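# Load two AA batteries into a remote's bay

## Task

Seat both AA batteries in the open battery compartment of the remote control. Each must have the correct polarity and be pressed fully home against its spring. The remote may be moved. The batteries must stay seated without the robot holding them at the end. Anything the robot is still touching at the end must not drop by more than about a fingernail's width once released, or the task fails.

## Robot and tools

Robot: two 7-joint Kinova Gen3 arms, left_arm and right_arm, each ending in a Robotiq 2F-85 parallel gripper. Base positions in the scene frame: left_arm at (-0.046, +0.269, 0) with quat_wxyz (+0.997, 0, 0, -0.071); right_arm at (+0.007, -0.341, 0) with quat_wxyz (+0.995, 0, 0, +0.104). The arm names do not match the left or right side of any camera image.

Scene frame: origin on the table top midway between the arms. +z is up, +x points out over the table, and left_arm sits on the +y side. Positions are in metres. Orientations are quaternions written w, x, y, z.

Gripper frame: the fingers extend along the gripper's +z axis and close along its y axis. end_effector_position is the point between the pads when they are shut. Closed fingertips reach about 19 mm past it; fully open, about 6 mm. Closing pushes the tips roughly 13 mm further from the wrist, so leave that clearance above any surface.

The 18-number row, used by both execute_actions and move: one flat list covering both arms. The first nine are left_arm: x, y, z, qw, qx, qy, qz, gripper position, gripper speed. The next nine are right_arm in the same order. x, y, z and the quaternion are an absolute target pose for that gripper in the scene frame, not an offset. Gripper position runs from -1 to +1: +1 is fully open (85 mm), 0 is about 41 mm, the pads touch near -0.8, and -1 closes until something blocks them. Gripper speed also runs -1 to +1, roughly 20, 85 and 150 mm/s at -1, 0 and +1. There is no grip-force setting; a full close gives about 190-235 N per pad. For a gentle grip, open first, then command a position just under the object's width. position_measured_pct is about 50 minus 50 times the finger position, so 0 means fully open. If it stops under 90 short of the command, something is held or blocking. Near 90 or a bit above, the pads met on nothing or on something very thin.

To keep an arm still, resend its earlier target pose, both position and quaternion, plus its gripper numbers. A 0 in the gripper slots is itself a command. To hold orientation, keep sending the same quaternion rather than the drifted one read back. Each control step clips the commanded pose to within 70 mm and 16 degrees of the measured pose. A target more than 0.6 m from the last reported position, along any axis of that gripper, gets the call refused.

execute_actions, argument actions (a list holding zero or one item) and optional pictures (boolean):
- [] only reads the current state.
- {"rows": [...], "steps": n}: one to 15 rows, n up to 15 steps of 1/30 s, default 15. Each row covers one step, and the final row repeats to fill the rest.
- {"steps": n} with no rows waits up to 300 steps, counted from the previous result, including your reply time.

move, arguments target (one 18-number row) and speed (0.002 to 0.5 m/s, default 0.25; turning is capped at twice that in rad/s): drives each gripper along a straight line toward its target. Both paths finish together, taking 0.5 to 10 s. Gripper numbers are sent at the start. Paths ignore obstacles and the other arm, and the hand can overshoot the nominal speed, especially near full reach. Faster contact hits harder, and aiming further past a contact presses harder. The result adds a move: line giving the ending (done, off_target, moving, held, fault), plus any limits: paced means the pose was clipped, held means a check blocked some steps. It also gives each gripper's distance to its target.

wait, argument seconds (0 to 10): lets the simulation run with no new command.
zoom_image, arguments camera (cam_high, cam_low, cam_left_wrist, cam_right_wrist) and region [x0, y0, x1, y1] in pixels of that 504x504 image, at most 504 pixels per side: returns an enlarged crop.
read_manual, optional section "licences": licence texts only.
finished_scene, argument scene (the current scene number): ends and grades the scene irreversibly. Call it only once the batteries sit seated unaided.

Reading results: the state line gives each gripper's pose. The printed position can be off, more so at long reach. A large move may stop short, so check the reported pose and send the remainder. HELD marks steps where a command was not passed on. A "pose unreachable" line names an arm whose command the clearance check altered or blocked. "Hand target" shows where each arm is currently driven. Joint torques are listed in joint order, offset and noisy. MOTOR HOT appears from 60 °C. At 75 °C an OVER-TEMPERATURE FAULT makes the arm sag until it cools, so avoid long heavy holds. A TORQUE FAULT (joint load limits 49.1 N m for the first four joints, 30.9 N m for the wrist joints, held weight included) halts that arm for 10 s.

The simulation keeps running while you think. Occasional tugs on held parts or nudges to loose objects may occur. Avoid letting the arms collide or push on each other, dropping or knocking anything off the table, slamming, and very hard pressing. Go slowly near contact, and release so nothing the robot touched sinks afterward.

Each tool is called after ">>>" as name([rows], argument=value, ...), one row to a line, values as JSON.

## Session

>>> execute_actions(actions=[])

Scene clock: 0.00 s of 5800.00 s.
left_arm: end_effector_position=(+0.3993, +0.2075, +0.1979) position_measured_pct=0.0 end_effector_quat_wxyz=(-0.002, +0.071, +0.997, +0.001) | right_arm: end_effector_position=(+0.5022, -0.7664, +0.1221) position_measured_pct=0.0 end_effector_quat_wxyz=(+0.638, +0.675, +0.351, +0.114)
Joint positions: left_arm=[-0.057  0.436 -0.001  1.657 -0.002  1.052  1.513] | right_arm=[ 1.255  1.275 -0.803  2.09  -0.228 -1.668  1.026]
Joint velocities: left_arm=[-0.001 -0.     0.    -0.     0.001 -0.001 -0.   ] | right_arm=[ 0.001  0.001  0.    -0.    -0.    -0.     0.   ]
Joint torques (N m, as the joint torque sensors report them, + toward a larger angle): no reading
Hand target (left_arm): +0.399, +0.208, +0.198; -0.002, +0.071, +0.997, +0.001
Hand target (right_arm): +0.502, -0.766, +0.122; +0.638, +0.675, +0.351, +0.114

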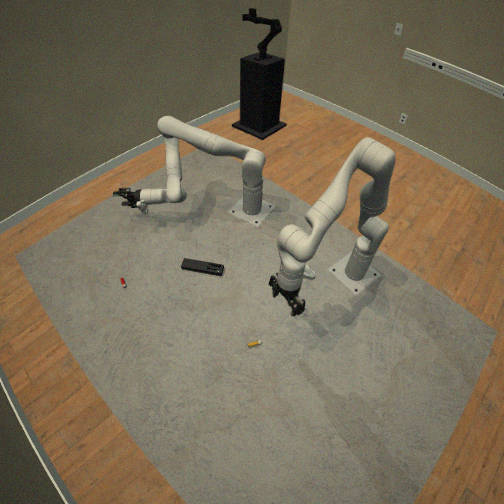

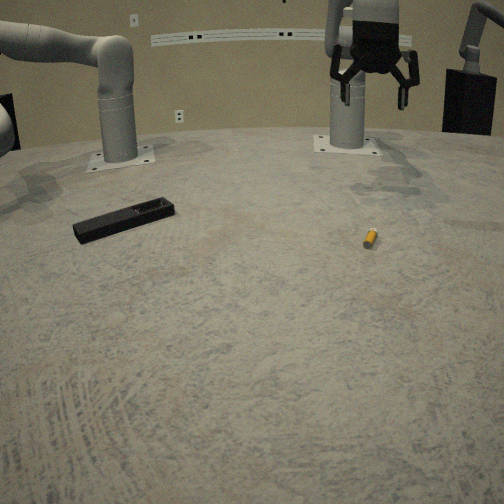

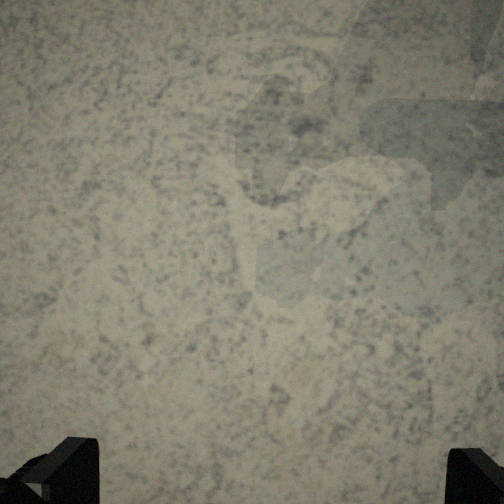

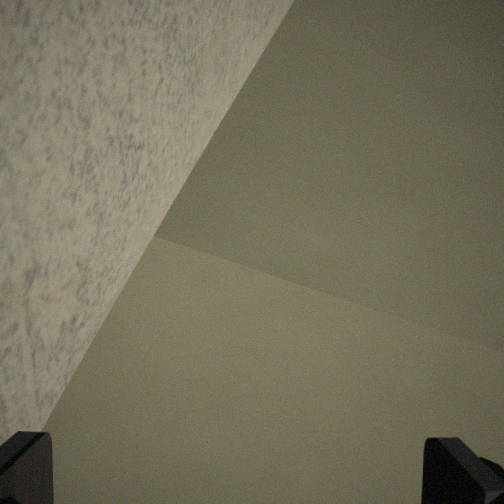

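>>> move(target=[0.5,0.12,0.3,0,0,1,0,1,0,0.4,-0.4,0.3,0,0,1,0,1,0], speed=0.4)

Scene clock: 23.50 s of 5800.00 s.
left_arm: end_effector_position=(+0.5006, +0.1202, +0.2998) position_measured_pct=0.0 end_effector_quat_wxyz=(+0.000, -0.001, +1.000, +0.000) | right_arm: end_effector_position=(+0.3995, -0.4009, +0.3000) position_measured_pct=0.0 end_effector_quat_wxyz=(+0.000, -0.001, +1.000, +0.000)
Joint positions: left_arm=[ 0.081  0.641  0.001  0.965 -0.001  1.535  1.795] | right_arm=[ 0.903  0.301 -0.804  1.597  0.221  1.337  1.435]
Joint velocities: left_arm=[-0.     0.003  0.001 -0.002  0.001 -0.001  0.   ] | right_arm=[-0.012  0.013 -0.005 -0.005  0.004  0.005 -0.003]
Joint torques (N m, as the joint torque sensors report them, + toward a larger angle): left_arm=[  0.   -19.41   0.29  -8.61   0.56   0.08   0.24] | right_arm=[ -0.61 -11.58  -2.07  -8.84   0.16   0.15  -0.33]
Hand target (left_arm): +0.501, +0.120, +0.300; +0.000, -0.001, +1.000, +0.000
Hand target (right_arm): +0.400, -0.400, +0.300; -0.000, -0.002, +1.000, +0.000
Off the commanded pose (left_arm): 0.001 m, 0 deg.
Off the commanded pose (right_arm): 0.001 m, 0 deg.
After step 90, 16.97 s passed at rest.
move: done

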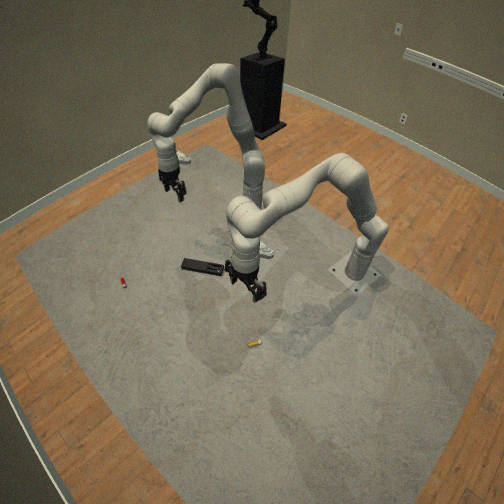

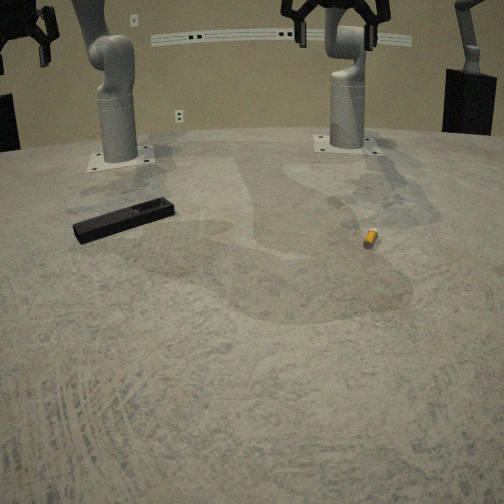

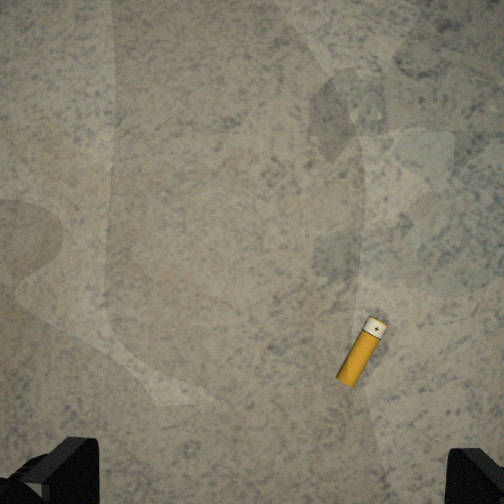

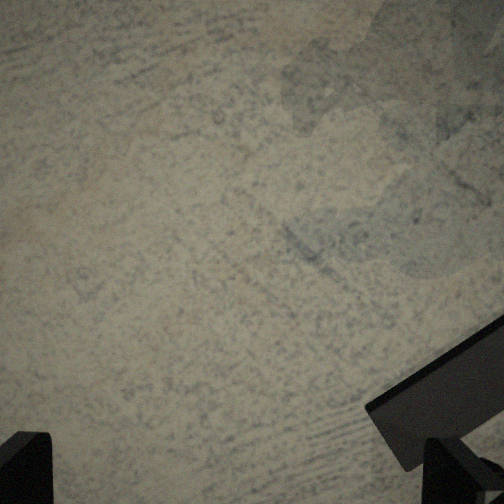

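>>> move(target=[0.515,0.19,0.12,0,0.259,0.966,0,1,0,0.47,-0.2,0.25,0,0,1,0,1,0], speed=0.4)

Scene clock: 44.57 s of 5800.00 s.
left_arm: end_effector_position=(+0.5142, +0.1900, +0.1200) position_measured_pct=0.0 end_effector_quat_wxyz=(-0.000, +0.260, +0.966, -0.000) | right_arm: end_effector_position=(+0.4694, -0.1994, +0.2500) position_measured_pct=0.0 end_effector_quat_wxyz=(+0.000, +0.001, +1.000, +0.001)
Joint positions: left_arm=[-0.089  0.77   0.081  1.325 -0.064  1.05   1.189] | right_arm=[ 0.348  0.561 -0.809  1.422  0.407  1.33   0.88 ]
Joint velocities: left_arm=[-0.001 -0.001  0.     0.     0.001  0.001  0.   ] | right_arm=[-0.004  0.005 -0.001 -0.001  0.001  0.001 -0.001]
Joint torques (N m, as the joint torque sensors report them, + toward a larger angle): left_arm=[  0.3  -20.36   0.91  -7.49   0.46   0.1   -0.02] | right_arm=[  0.42 -16.22  -3.56  -8.39   0.31   0.2   -0.35]
Hand target (left_arm): +0.514, +0.190, +0.120; -0.000, +0.260, +0.966, -0.000
Hand target (right_arm): +0.469, -0.199, +0.250; -0.000, +0.000, +1.000, +0.001
Off the commanded pose (left_arm): 0.001 m, 0 deg.
Off the commanded pose (right_arm): 0.001 m, 0 deg.
After step 90, 16.70 s passed at rest.
move: done

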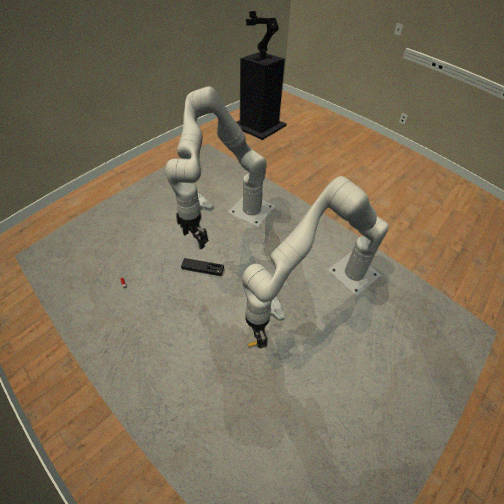

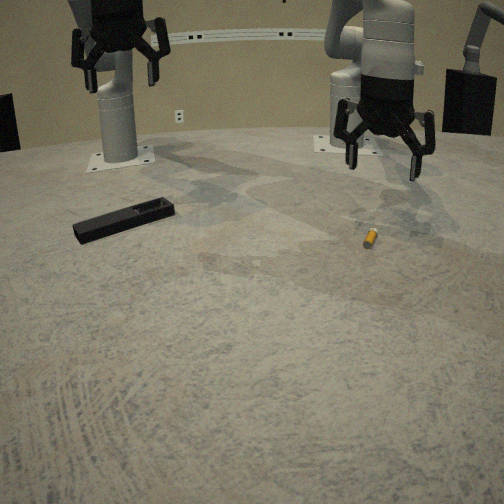

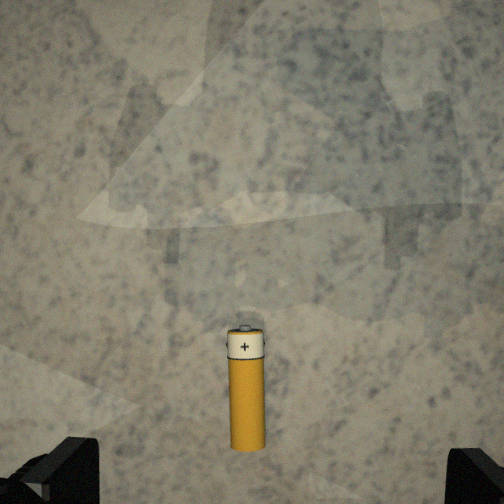

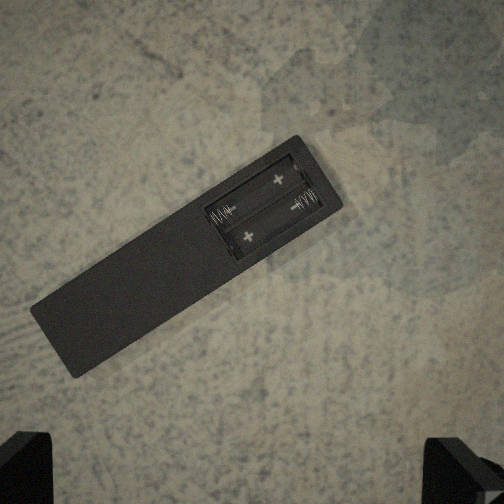

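>>> zoom_image(camera="cam_right_wrist", region=[190,120,360,270])

>>> move(target=[0.509,0.181,0.06,0,0.259,0.966,0,0.3,0,0.43,-0.19,0.14,0,0.259,0.966,0,1,0], speed=0.2)

Region (190, 120, 360, 270) of cam_right_wrist's 504x504 image, scaled by 2.965; it fills the top 445 rows of this view, and the rest is white.

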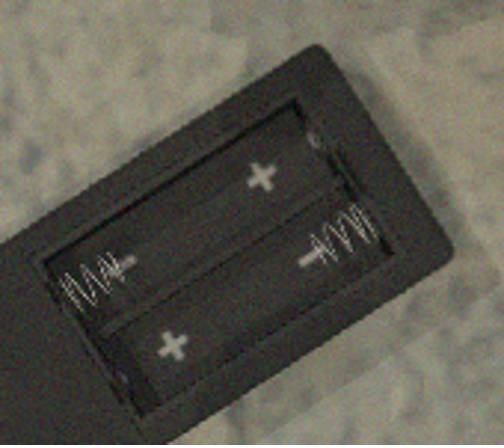

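Scene clock: 61.07 s of 5800.00 s.
left_arm: end_effector_position=(+0.5089, +0.1810, +0.0601) position_measured_pct=34.9 end_effector_quat_wxyz=(+0.000, +0.259, +0.966, -0.000) | right_arm: end_effector_position=(+0.4299, -0.1900, +0.1400) position_measured_pct=0.0 end_effector_quat_wxyz=(-0.000, +0.259, +0.966, +0.000)
Joint positions: left_arm=[-0.068  0.843  0.072  1.396 -0.068  0.905  1.211] | right_arm=[ 0.241  0.588 -0.647  1.732  0.419  0.964  0.269]
Joint velocities: left_arm=[-0.     0.002  0.001 -0.001  0.001 -0.002  0.001] | right_arm=[-0.004  0.001 -0.001  0.002  0.002 -0.001 -0.004]
Joint torques (N m, as the joint torque sensors report them, + toward a larger angle): left_arm=[  0.39 -20.84   0.72  -6.98   0.6    0.07  -0.13] | right_arm=[  0.03 -15.78  -3.15  -7.33   0.14   0.12  -0.25]
Hand target (left_arm): +0.509, +0.181, +0.060; +0.000, +0.259, +0.966, -0.000
Hand target (right_arm): +0.430, -0.190, +0.140; -0.000, +0.259, +0.966, +0.000
Off the commanded pose (left_arm): 0.000 m, 0 deg.
Off the commanded pose (right_arm): 0.000 m, 0 deg.
After step 90, 11.80 s passed at rest.
move: done

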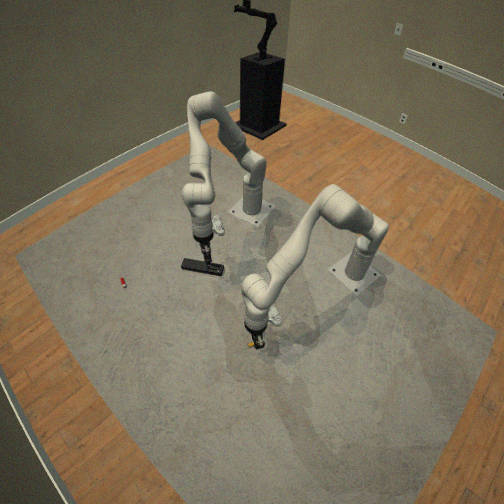

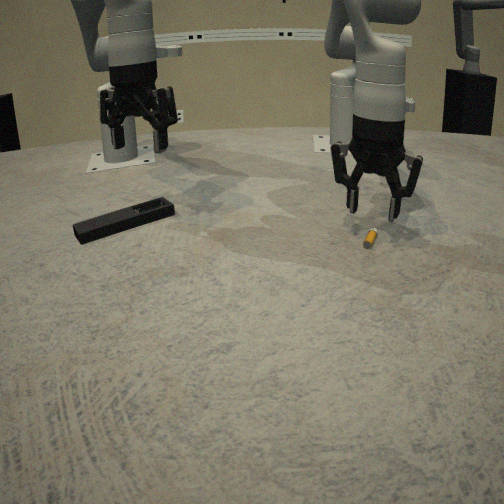

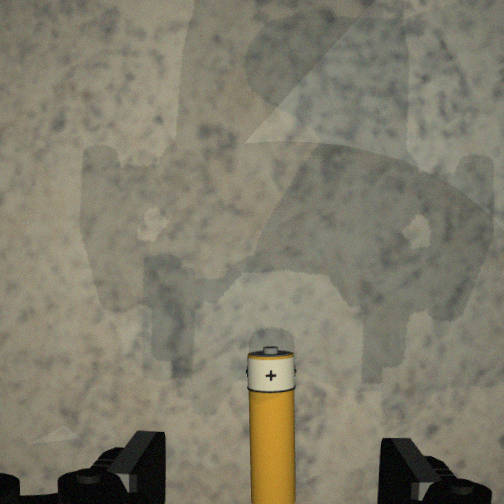

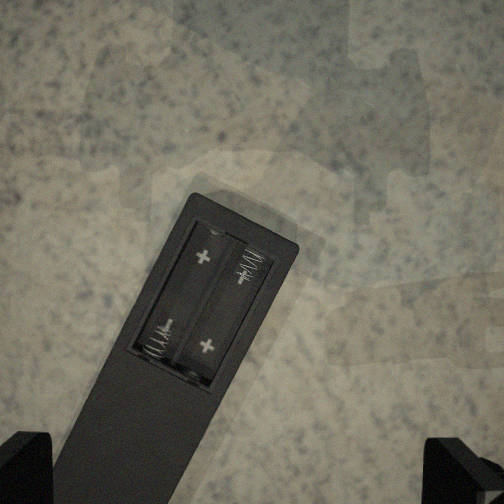

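>>> move(target=[0.496,0.1885,0.024,0.101,0.2576,0.9607,-0.0271,0.3,0,0.43,-0.19,0.14,0,0.259,0.966,0,1,0], speed=0.08)

>>> move(target=[0.496,0.1885,0.024,0.101,0.2576,0.9607,-0.0271,-1,0,0.62,-0.5,0.25,0,0,1,0,1,0], speed=0.3)

Scene clock: 105.47 s of 5800.00 s.
left_arm: end_effector_position=(+0.4958, +0.1877, +0.0240) position_measured_pct=34.9 end_effector_quat_wxyz=(+0.101, +0.258, +0.960, -0.027) | right_arm: end_effector_position=(+0.4300, -0.1900, +0.1400) position_measured_pct=0.0 end_effector_quat_wxyz=(+0.000, +0.259, +0.966, +0.000)
Joint positions: left_arm=[-0.185  0.798  0.145  1.712 -0.019  0.45   1.111] | right_arm=[ 0.241  0.588 -0.647  1.732  0.419  0.964  0.269]
Joint velocities: left_arm=[-0.008 -0.     0.001  0.006  0.003 -0.01  -0.005] | right_arm=[ 0.001 -0.     0.    -0.     0.001  0.     0.   ]
Joint torques (N m, as the joint torque sensors report them, + toward a larger angle): left_arm=[  0.48 -18.53   1.79  -5.5    0.72  -0.51   0.03] | right_arm=[  0.04 -15.78  -3.17  -7.33   0.09   0.    -0.13]
Hand target (left_arm): +0.496, +0.188, +0.024; +0.101, +0.258, +0.961, -0.027
Hand target (right_arm): +0.430, -0.190, +0.140; -0.000, +0.259, +0.966, -0.000
Off the commanded pose (left_arm): 0.001 m, 0 deg.
Off the commanded pose (right_arm): 0.000 m, 0 deg.
After step 90, 39.80 s passed at rest.
move: done

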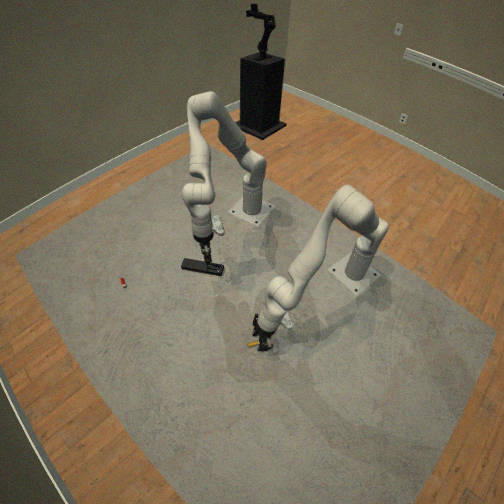

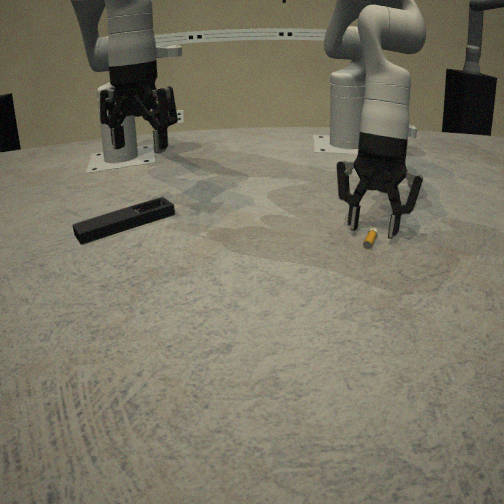

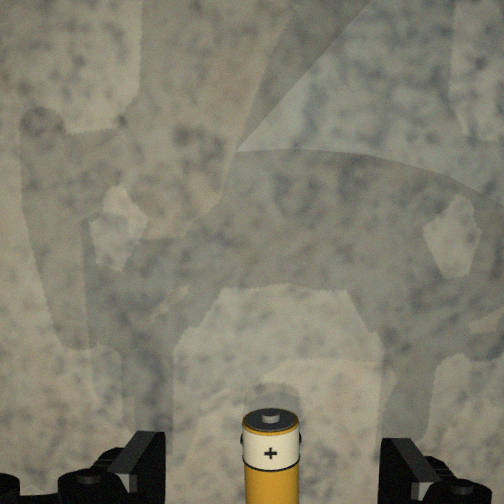

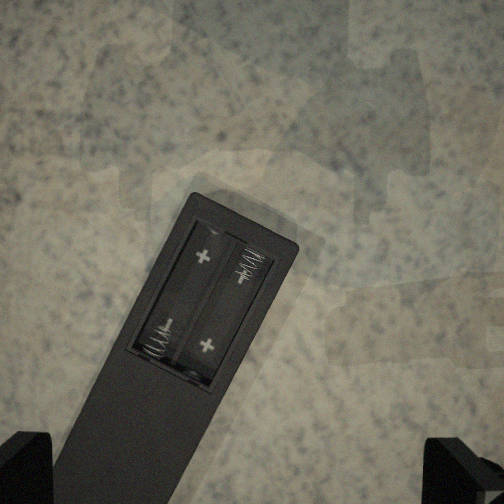

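Scene clock: 107.43 s of 5800.00 s.
left_arm: end_effector_position=(+0.4964, +0.1882, +0.0246) position_measured_pct=81.7 end_effector_quat_wxyz=(+0.102, +0.258, +0.960, -0.027) | right_arm: end_effector_position=(+0.6205, -0.5014, +0.2502) position_measured_pct=0.0 end_effector_quat_wxyz=(+0.001, +0.002, +1.000, -0.001)
Joint positions: left_arm=[-0.186  0.797  0.145  1.712 -0.018  0.45   1.111] | right_arm=[ 0.623  0.911 -0.667  0.688  0.514  1.649  1.578]
Joint velocities: left_arm=[-0.001  0.001 -0.     0.     0.001  0.    -0.001] | right_arm=[-0.011  0.015  0.    -0.018  0.     0.009  0.003]
Joint torques (N m, as the joint torque sensors report them, + toward a larger angle): left_arm=[  0.22 -18.41   1.15  -5.22   0.55  -0.47  -0.05] | right_arm=[ -0.14 -23.33  -2.71  -8.54   0.26   0.21  -0.11]
Hand target (left_arm): +0.496, +0.188, +0.024; +0.101, +0.258, +0.961, -0.027
Hand target (right_arm): +0.621, -0.501, +0.250; +0.000, +0.001, +1.000, -0.001
Off the commanded pose (left_arm): 0.001 m, 0 deg.
Off the commanded pose (right_arm): 0.001 m, 0 deg.
move: done

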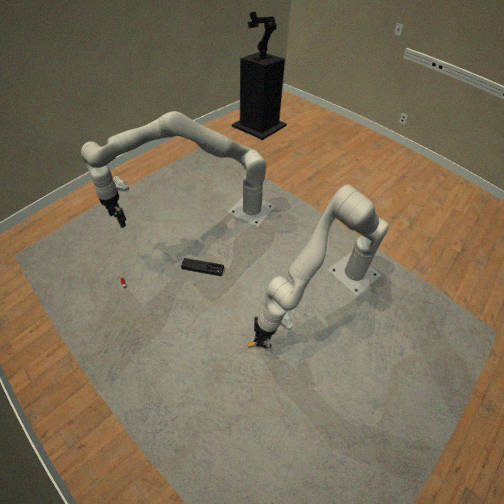

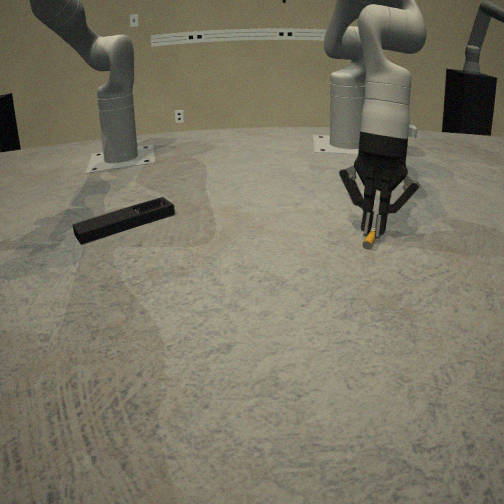

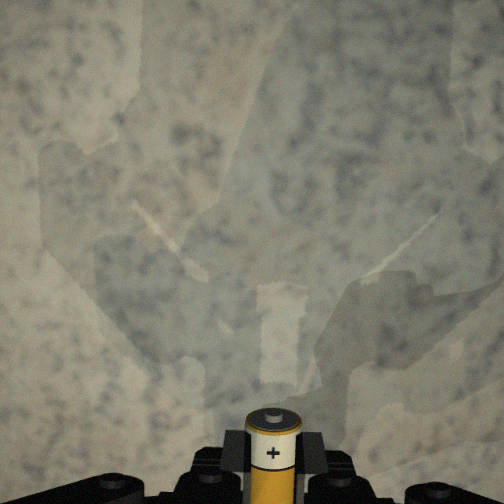

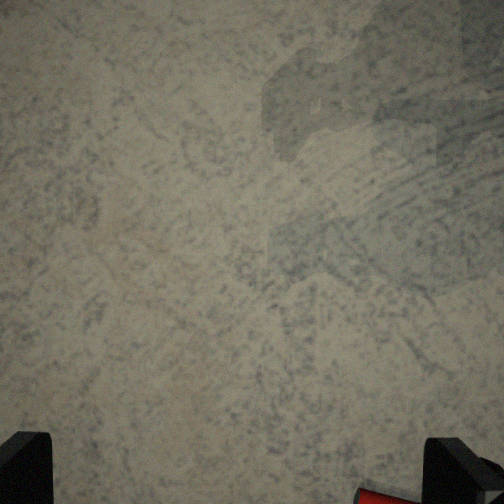

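>>> move(target=[0.49,0.1,0.12,0,0.259,0.966,0,-1,0,0.74,-0.41,0.16,0,0,1,0,1,0], speed=0.25)

Scene clock: 114.40 s of 5800.00 s.
left_arm: end_effector_position=(+0.4907, +0.1003, +0.1200) position_measured_pct=81.7 end_effector_quat_wxyz=(+0.000, +0.259, +0.966, +0.000) | right_arm: end_effector_position=(+0.7384, -0.4101, +0.1595) position_measured_pct=0.0 end_effector_quat_wxyz=(+0.037, +0.001, +0.999, -0.004)
Joint positions: left_arm=[ 0.077  0.763  0.078  1.339 -0.063  1.043  1.354] | right_arm=[ 0.278  1.295 -0.594  0.033  0.592  1.745  1.621]
Joint velocities: left_arm=[-0.001 -0.     0.    -0.001  0.001  0.     0.001] | right_arm=[-0.002  0.003  0.01  -0.001 -0.01   0.     0.   ]
Joint torques (N m, as the joint torque sensors report them, + toward a larger angle): left_arm=[  0.19 -20.29   0.82  -7.57   0.73   0.13   0.37] | right_arm=[  0.02 -27.51  -0.2   -8.01   0.18  -0.12  -0.17]
Hand target (left_arm): +0.491, +0.100, +0.120; +0.000, +0.259, +0.966, +0.000
Hand target (right_arm): +0.738, -0.410, +0.159; +0.037, +0.001, +0.999, -0.004
Off the commanded pose (left_arm): 0.001 m, 0 deg.
Off the commanded pose (right_arm): 0.002 m, 4 deg.
elbow stopped short (right arm): the move would have taken joint 4 (elbow) straighter than the controller allows; a more bent joint 4 avoids this.
After step 90, 2.53 s passed at rest.
move: off_target (right_arm)

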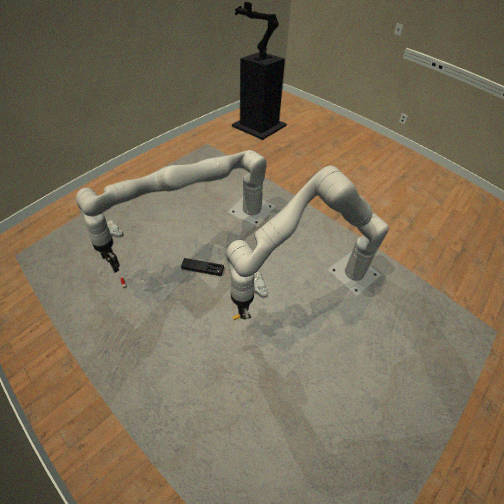

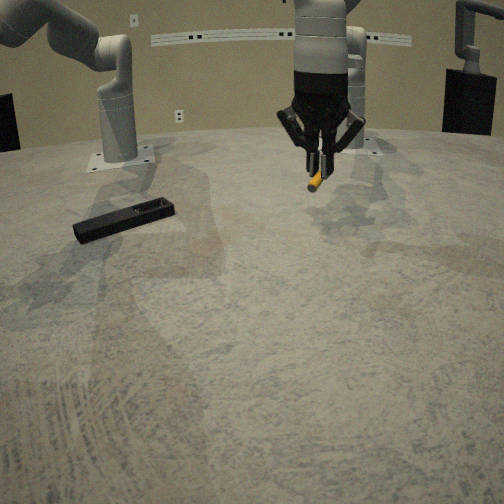

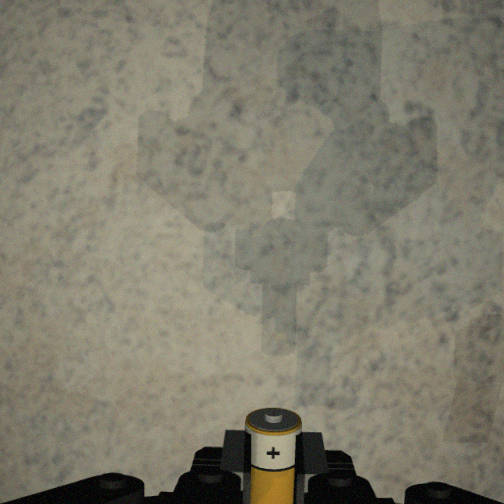

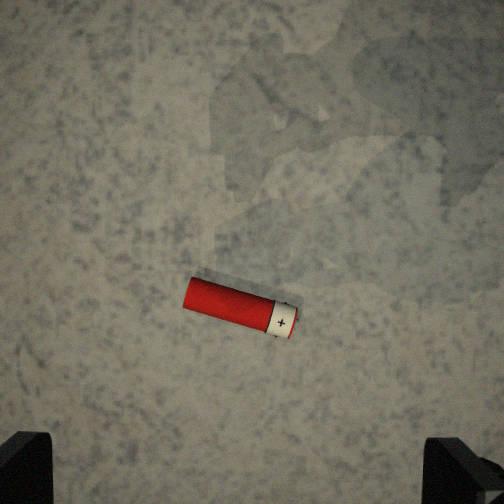

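>>> move(target=[0.49,0.1,0.12,0,0.259,0.966,0,-1,0,0.712,-0.396,0.07,0.064,0.787,0.609,-0.083,0.6,0], speed=0.2)

Scene clock: 132.00 s of 5800.00 s.
left_arm: end_effector_position=(+0.4900, +0.1000, +0.1200) position_measured_pct=81.7 end_effector_quat_wxyz=(+0.000, +0.259, +0.966, -0.000) | right_arm: end_effector_position=(+0.7120, -0.3959, +0.0703) position_measured_pct=19.8 end_effector_quat_wxyz=(+0.064, +0.786, +0.609, -0.083)
Joint positions: left_arm=[ 0.077  0.762  0.078  1.341 -0.062  1.041  1.354] | right_arm=[ 0.211  1.321 -0.378  0.3    0.562  1.615 -0.357]
Joint velocities: left_arm=[-0.001  0.     0.    -0.001 -0.001 -0.    -0.   ] | right_arm=[-0.003  0.006 -0.    -0.014 -0.     0.007  0.001]
Joint torques (N m, as the joint torque sensors report them, + toward a larger angle): left_arm=[  0.16 -20.56   0.71  -7.62   0.63  -0.04   0.04] | right_arm=[ -0.14 -27.55  -0.26  -8.91   0.7    0.18  -0.02]
Hand target (left_arm): +0.490, +0.100, +0.120; +0.000, +0.259, +0.966, -0.000
Hand target (right_arm): +0.712, -0.396, +0.070; +0.064, +0.786, +0.609, -0.083
Off the commanded pose (left_arm): 0.000 m, 0 deg.
Off the commanded pose (right_arm): 0.000 m, 0 deg.
After step 90, 9.67 s passed at rest.
move: done

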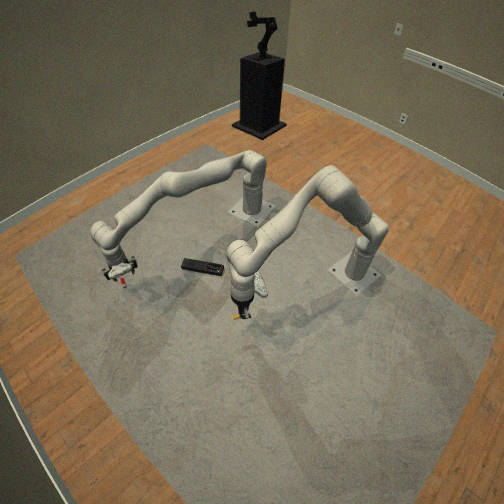

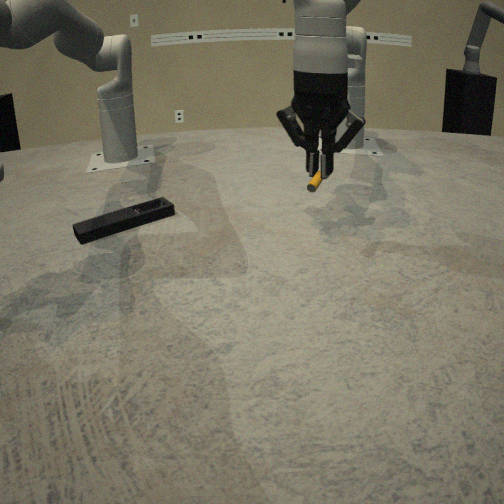

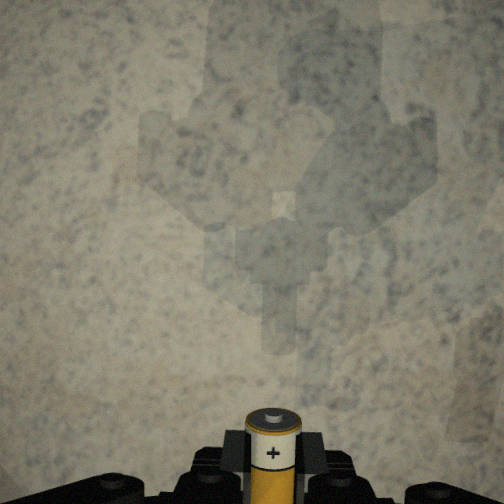

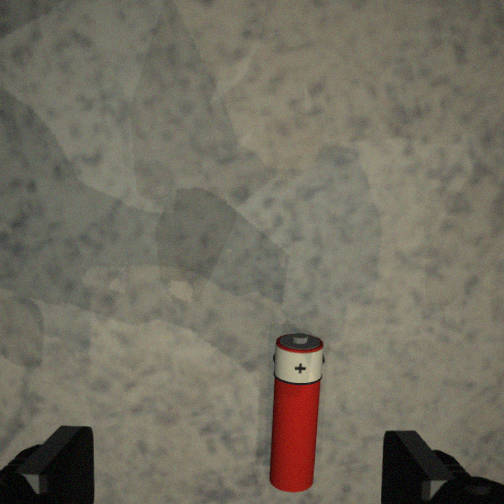

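>>> move(target=[0.49,0.1,0.12,0,0.259,0.966,0,-1,0,0.724,-0.397,0.025,0.064,0.787,0.609,-0.083,0.6,0], speed=0.06)

Scene clock: 145.23 s of 5800.00 s.
left_arm: end_effector_position=(+0.4900, +0.1000, +0.1200) position_measured_pct=81.7 end_effector_quat_wxyz=(+0.000, +0.259, +0.966, -0.000) | right_arm: end_effector_position=(+0.7237, -0.3972, +0.0253) position_measured_pct=19.8 end_effector_quat_wxyz=(+0.064, +0.787, +0.608, -0.083)
Joint positions: left_arm=[ 0.077  0.762  0.078  1.341 -0.062  1.041  1.354] | right_arm=[ 0.183  1.46  -0.369  0.109  0.566  1.644 -0.31 ]
Joint velocities: left_arm=[ 0.     0.    -0.    -0.     0.001 -0.    -0.001] | right_arm=[-0.013  0.039  0.003 -0.091 -0.001  0.046  0.028]
Joint torques (N m, as the joint torque sensors report them, + toward a larger angle): left_arm=[  0.25 -20.38   0.64  -7.65   0.56   0.     0.07] | right_arm=[ -0.25 -27.65   0.25  -9.03   0.57   0.19  -0.25]
Hand target (left_arm): +0.490, +0.100, +0.120; -0.000, +0.259, +0.966, -0.000
Hand target (right_arm): +0.724, -0.397, +0.025; +0.064, +0.787, +0.608, -0.083
Off the commanded pose (left_arm): 0.000 m, 0 deg.
Off the commanded pose (right_arm): 0.000 m, 0 deg.
After step 90, 9.10 s passed at rest.
move: done

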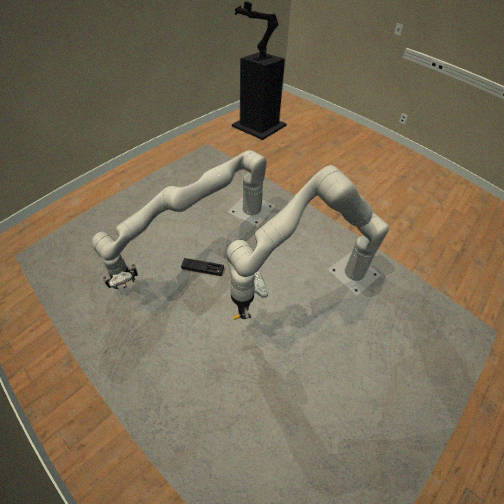

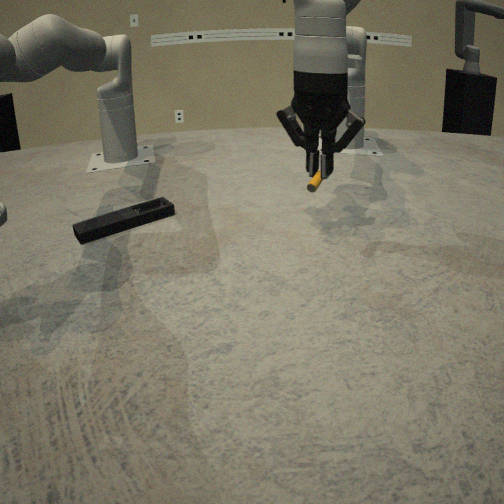

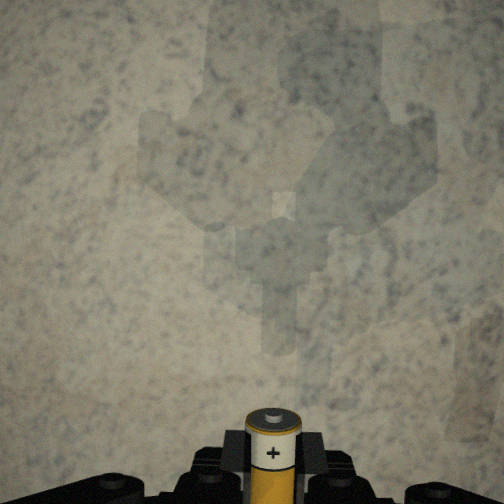

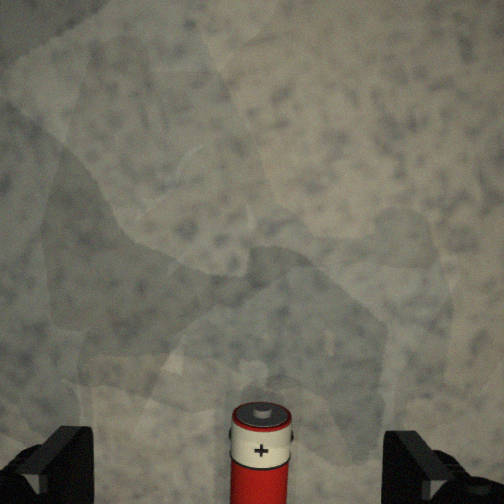

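>>> move(target=[0.49,0.1,0.12,0,0.259,0.966,0,-1,0,0.727,-0.398,0.029,0.064,0.787,0.609,-0.083,-1,0], speed=0.05)

>>> move(target=[0.49,0.1,0.12,0,0.259,0.966,0,-1,0,0.66,-0.39,0.1,0.064,0.787,0.609,-0.083,-1,0], speed=0.15)

Scene clock: 163.40 s of 5800.00 s.
left_arm: end_effector_position=(+0.4900, +0.1000, +0.1200) position_measured_pct=81.7 end_effector_quat_wxyz=(+0.000, +0.259, +0.966, -0.000) | right_arm: end_effector_position=(+0.7286, -0.3987, +0.0341) position_measured_pct=91.7 end_effector_quat_wxyz=(+0.069, +0.787, +0.608, -0.077)
Joint positions: left_arm=[ 0.077  0.762  0.078  1.341 -0.063  1.041  1.354] | right_arm=[ 0.172  1.479 -0.362  0.031  0.565  1.68  -0.284]
Joint velocities: left_arm=[ 0.    -0.001 -0.     0.    -0.    -0.001  0.002] | right_arm=[ 0.001 -0.002  0.003  0.    -0.004  0.     0.   ]
Joint torques (N m, as the joint torque sensors report them, + toward a larger angle): left_arm=[ -0.02 -20.55   1.11  -7.6    0.74   0.11   0.35] | right_arm=[  0.06 -23.16   0.09  -6.99  -0.14   0.23  -0.05]
Hand target (left_arm): +0.490, +0.100, +0.120; -0.000, +0.259, +0.966, -0.000
Hand target (right_arm): +0.726, -0.398, +0.029; +0.066, +0.786, +0.609, -0.080
Off the commanded pose (left_arm): 0.000 m, 0 deg.
Off the commanded pose (right_arm): 0.005 m, 1 deg.
elbow stopped short (right arm): the move would have taken joint 4 (elbow) straighter than the controller allows; a more bent joint 4 avoids this.
After step 90, 14.07 s passed at rest.
move: off_target (right_arm)

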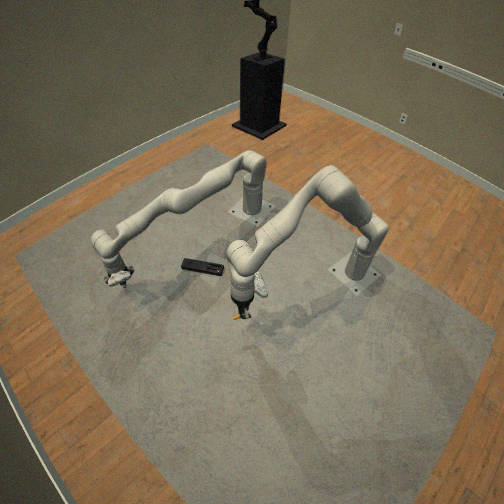

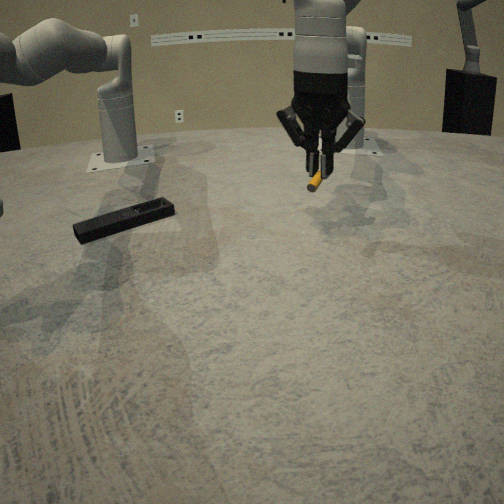

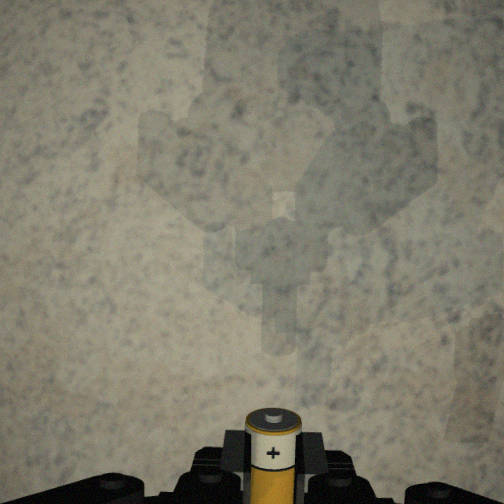

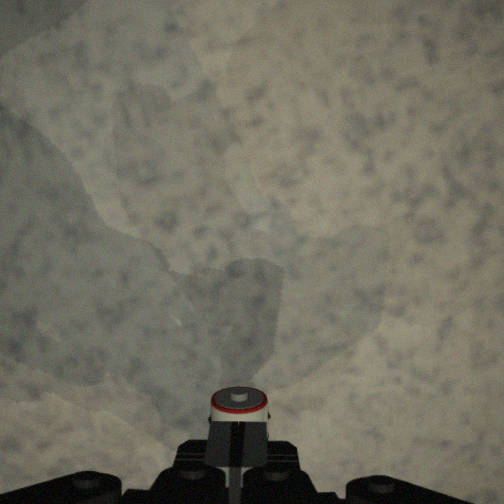

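Scene clock: 164.70 s of 5800.00 s.
left_arm: end_effector_position=(+0.4900, +0.1000, +0.1200) position_measured_pct=81.7 end_effector_quat_wxyz=(+0.000, +0.259, +0.966, -0.000) | right_arm: end_effector_position=(+0.6604, -0.3892, +0.0995) position_measured_pct=91.7 end_effector_quat_wxyz=(+0.064, +0.786, +0.609, -0.083)
Joint positions: left_arm=[ 0.077  0.762  0.078  1.341 -0.063  1.041  1.354] | right_arm=[ 0.281  1.083 -0.407  0.776  0.556  1.434 -0.503]
Joint velocities: left_arm=[ 0.001  0.001  0.    -0.001  0.001 -0.001 -0.001] | right_arm=[ 0.005 -0.015  0.     0.012  0.001 -0.007 -0.002]
Joint torques (N m, as the joint torque sensors report them, + toward a larger angle): left_arm=[ -0.06 -20.18   0.7   -7.46   0.53   0.18   0.01] | right_arm=[ -0.25 -25.18  -1.7   -8.74   0.75   0.12  -0.02]
Hand target (left_arm): +0.490, +0.100, +0.120; -0.000, +0.259, +0.966, -0.000
Hand target (right_arm): +0.661, -0.390, +0.100; +0.064, +0.786, +0.609, -0.083
Off the commanded pose (left_arm): 0.000 m, 0 deg.
Off the commanded pose (right_arm): 0.001 m, 0 deg.
move: done

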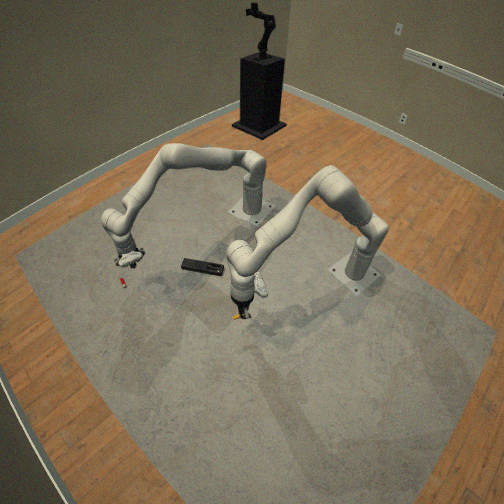

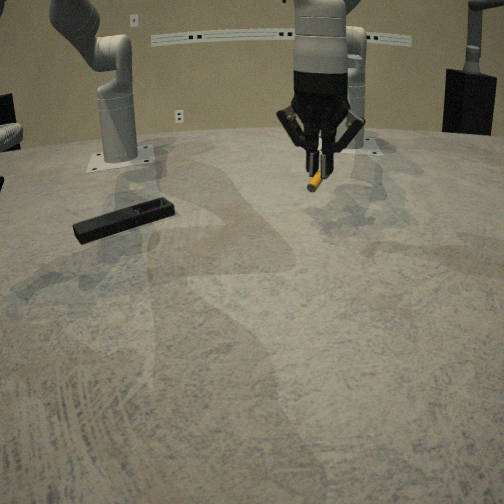

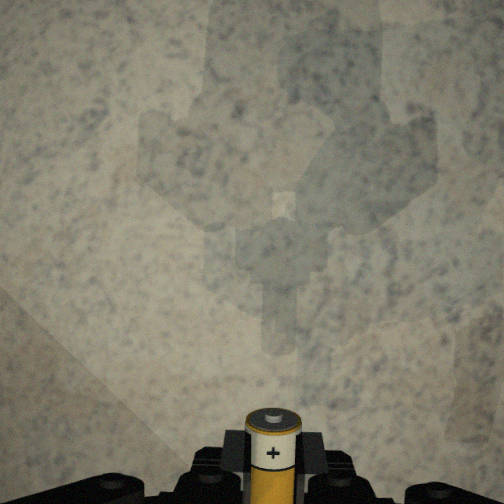

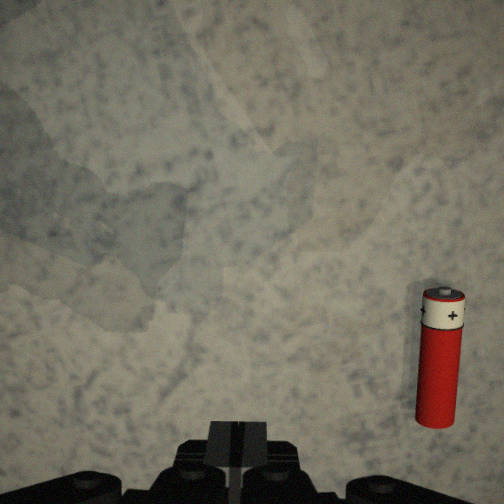

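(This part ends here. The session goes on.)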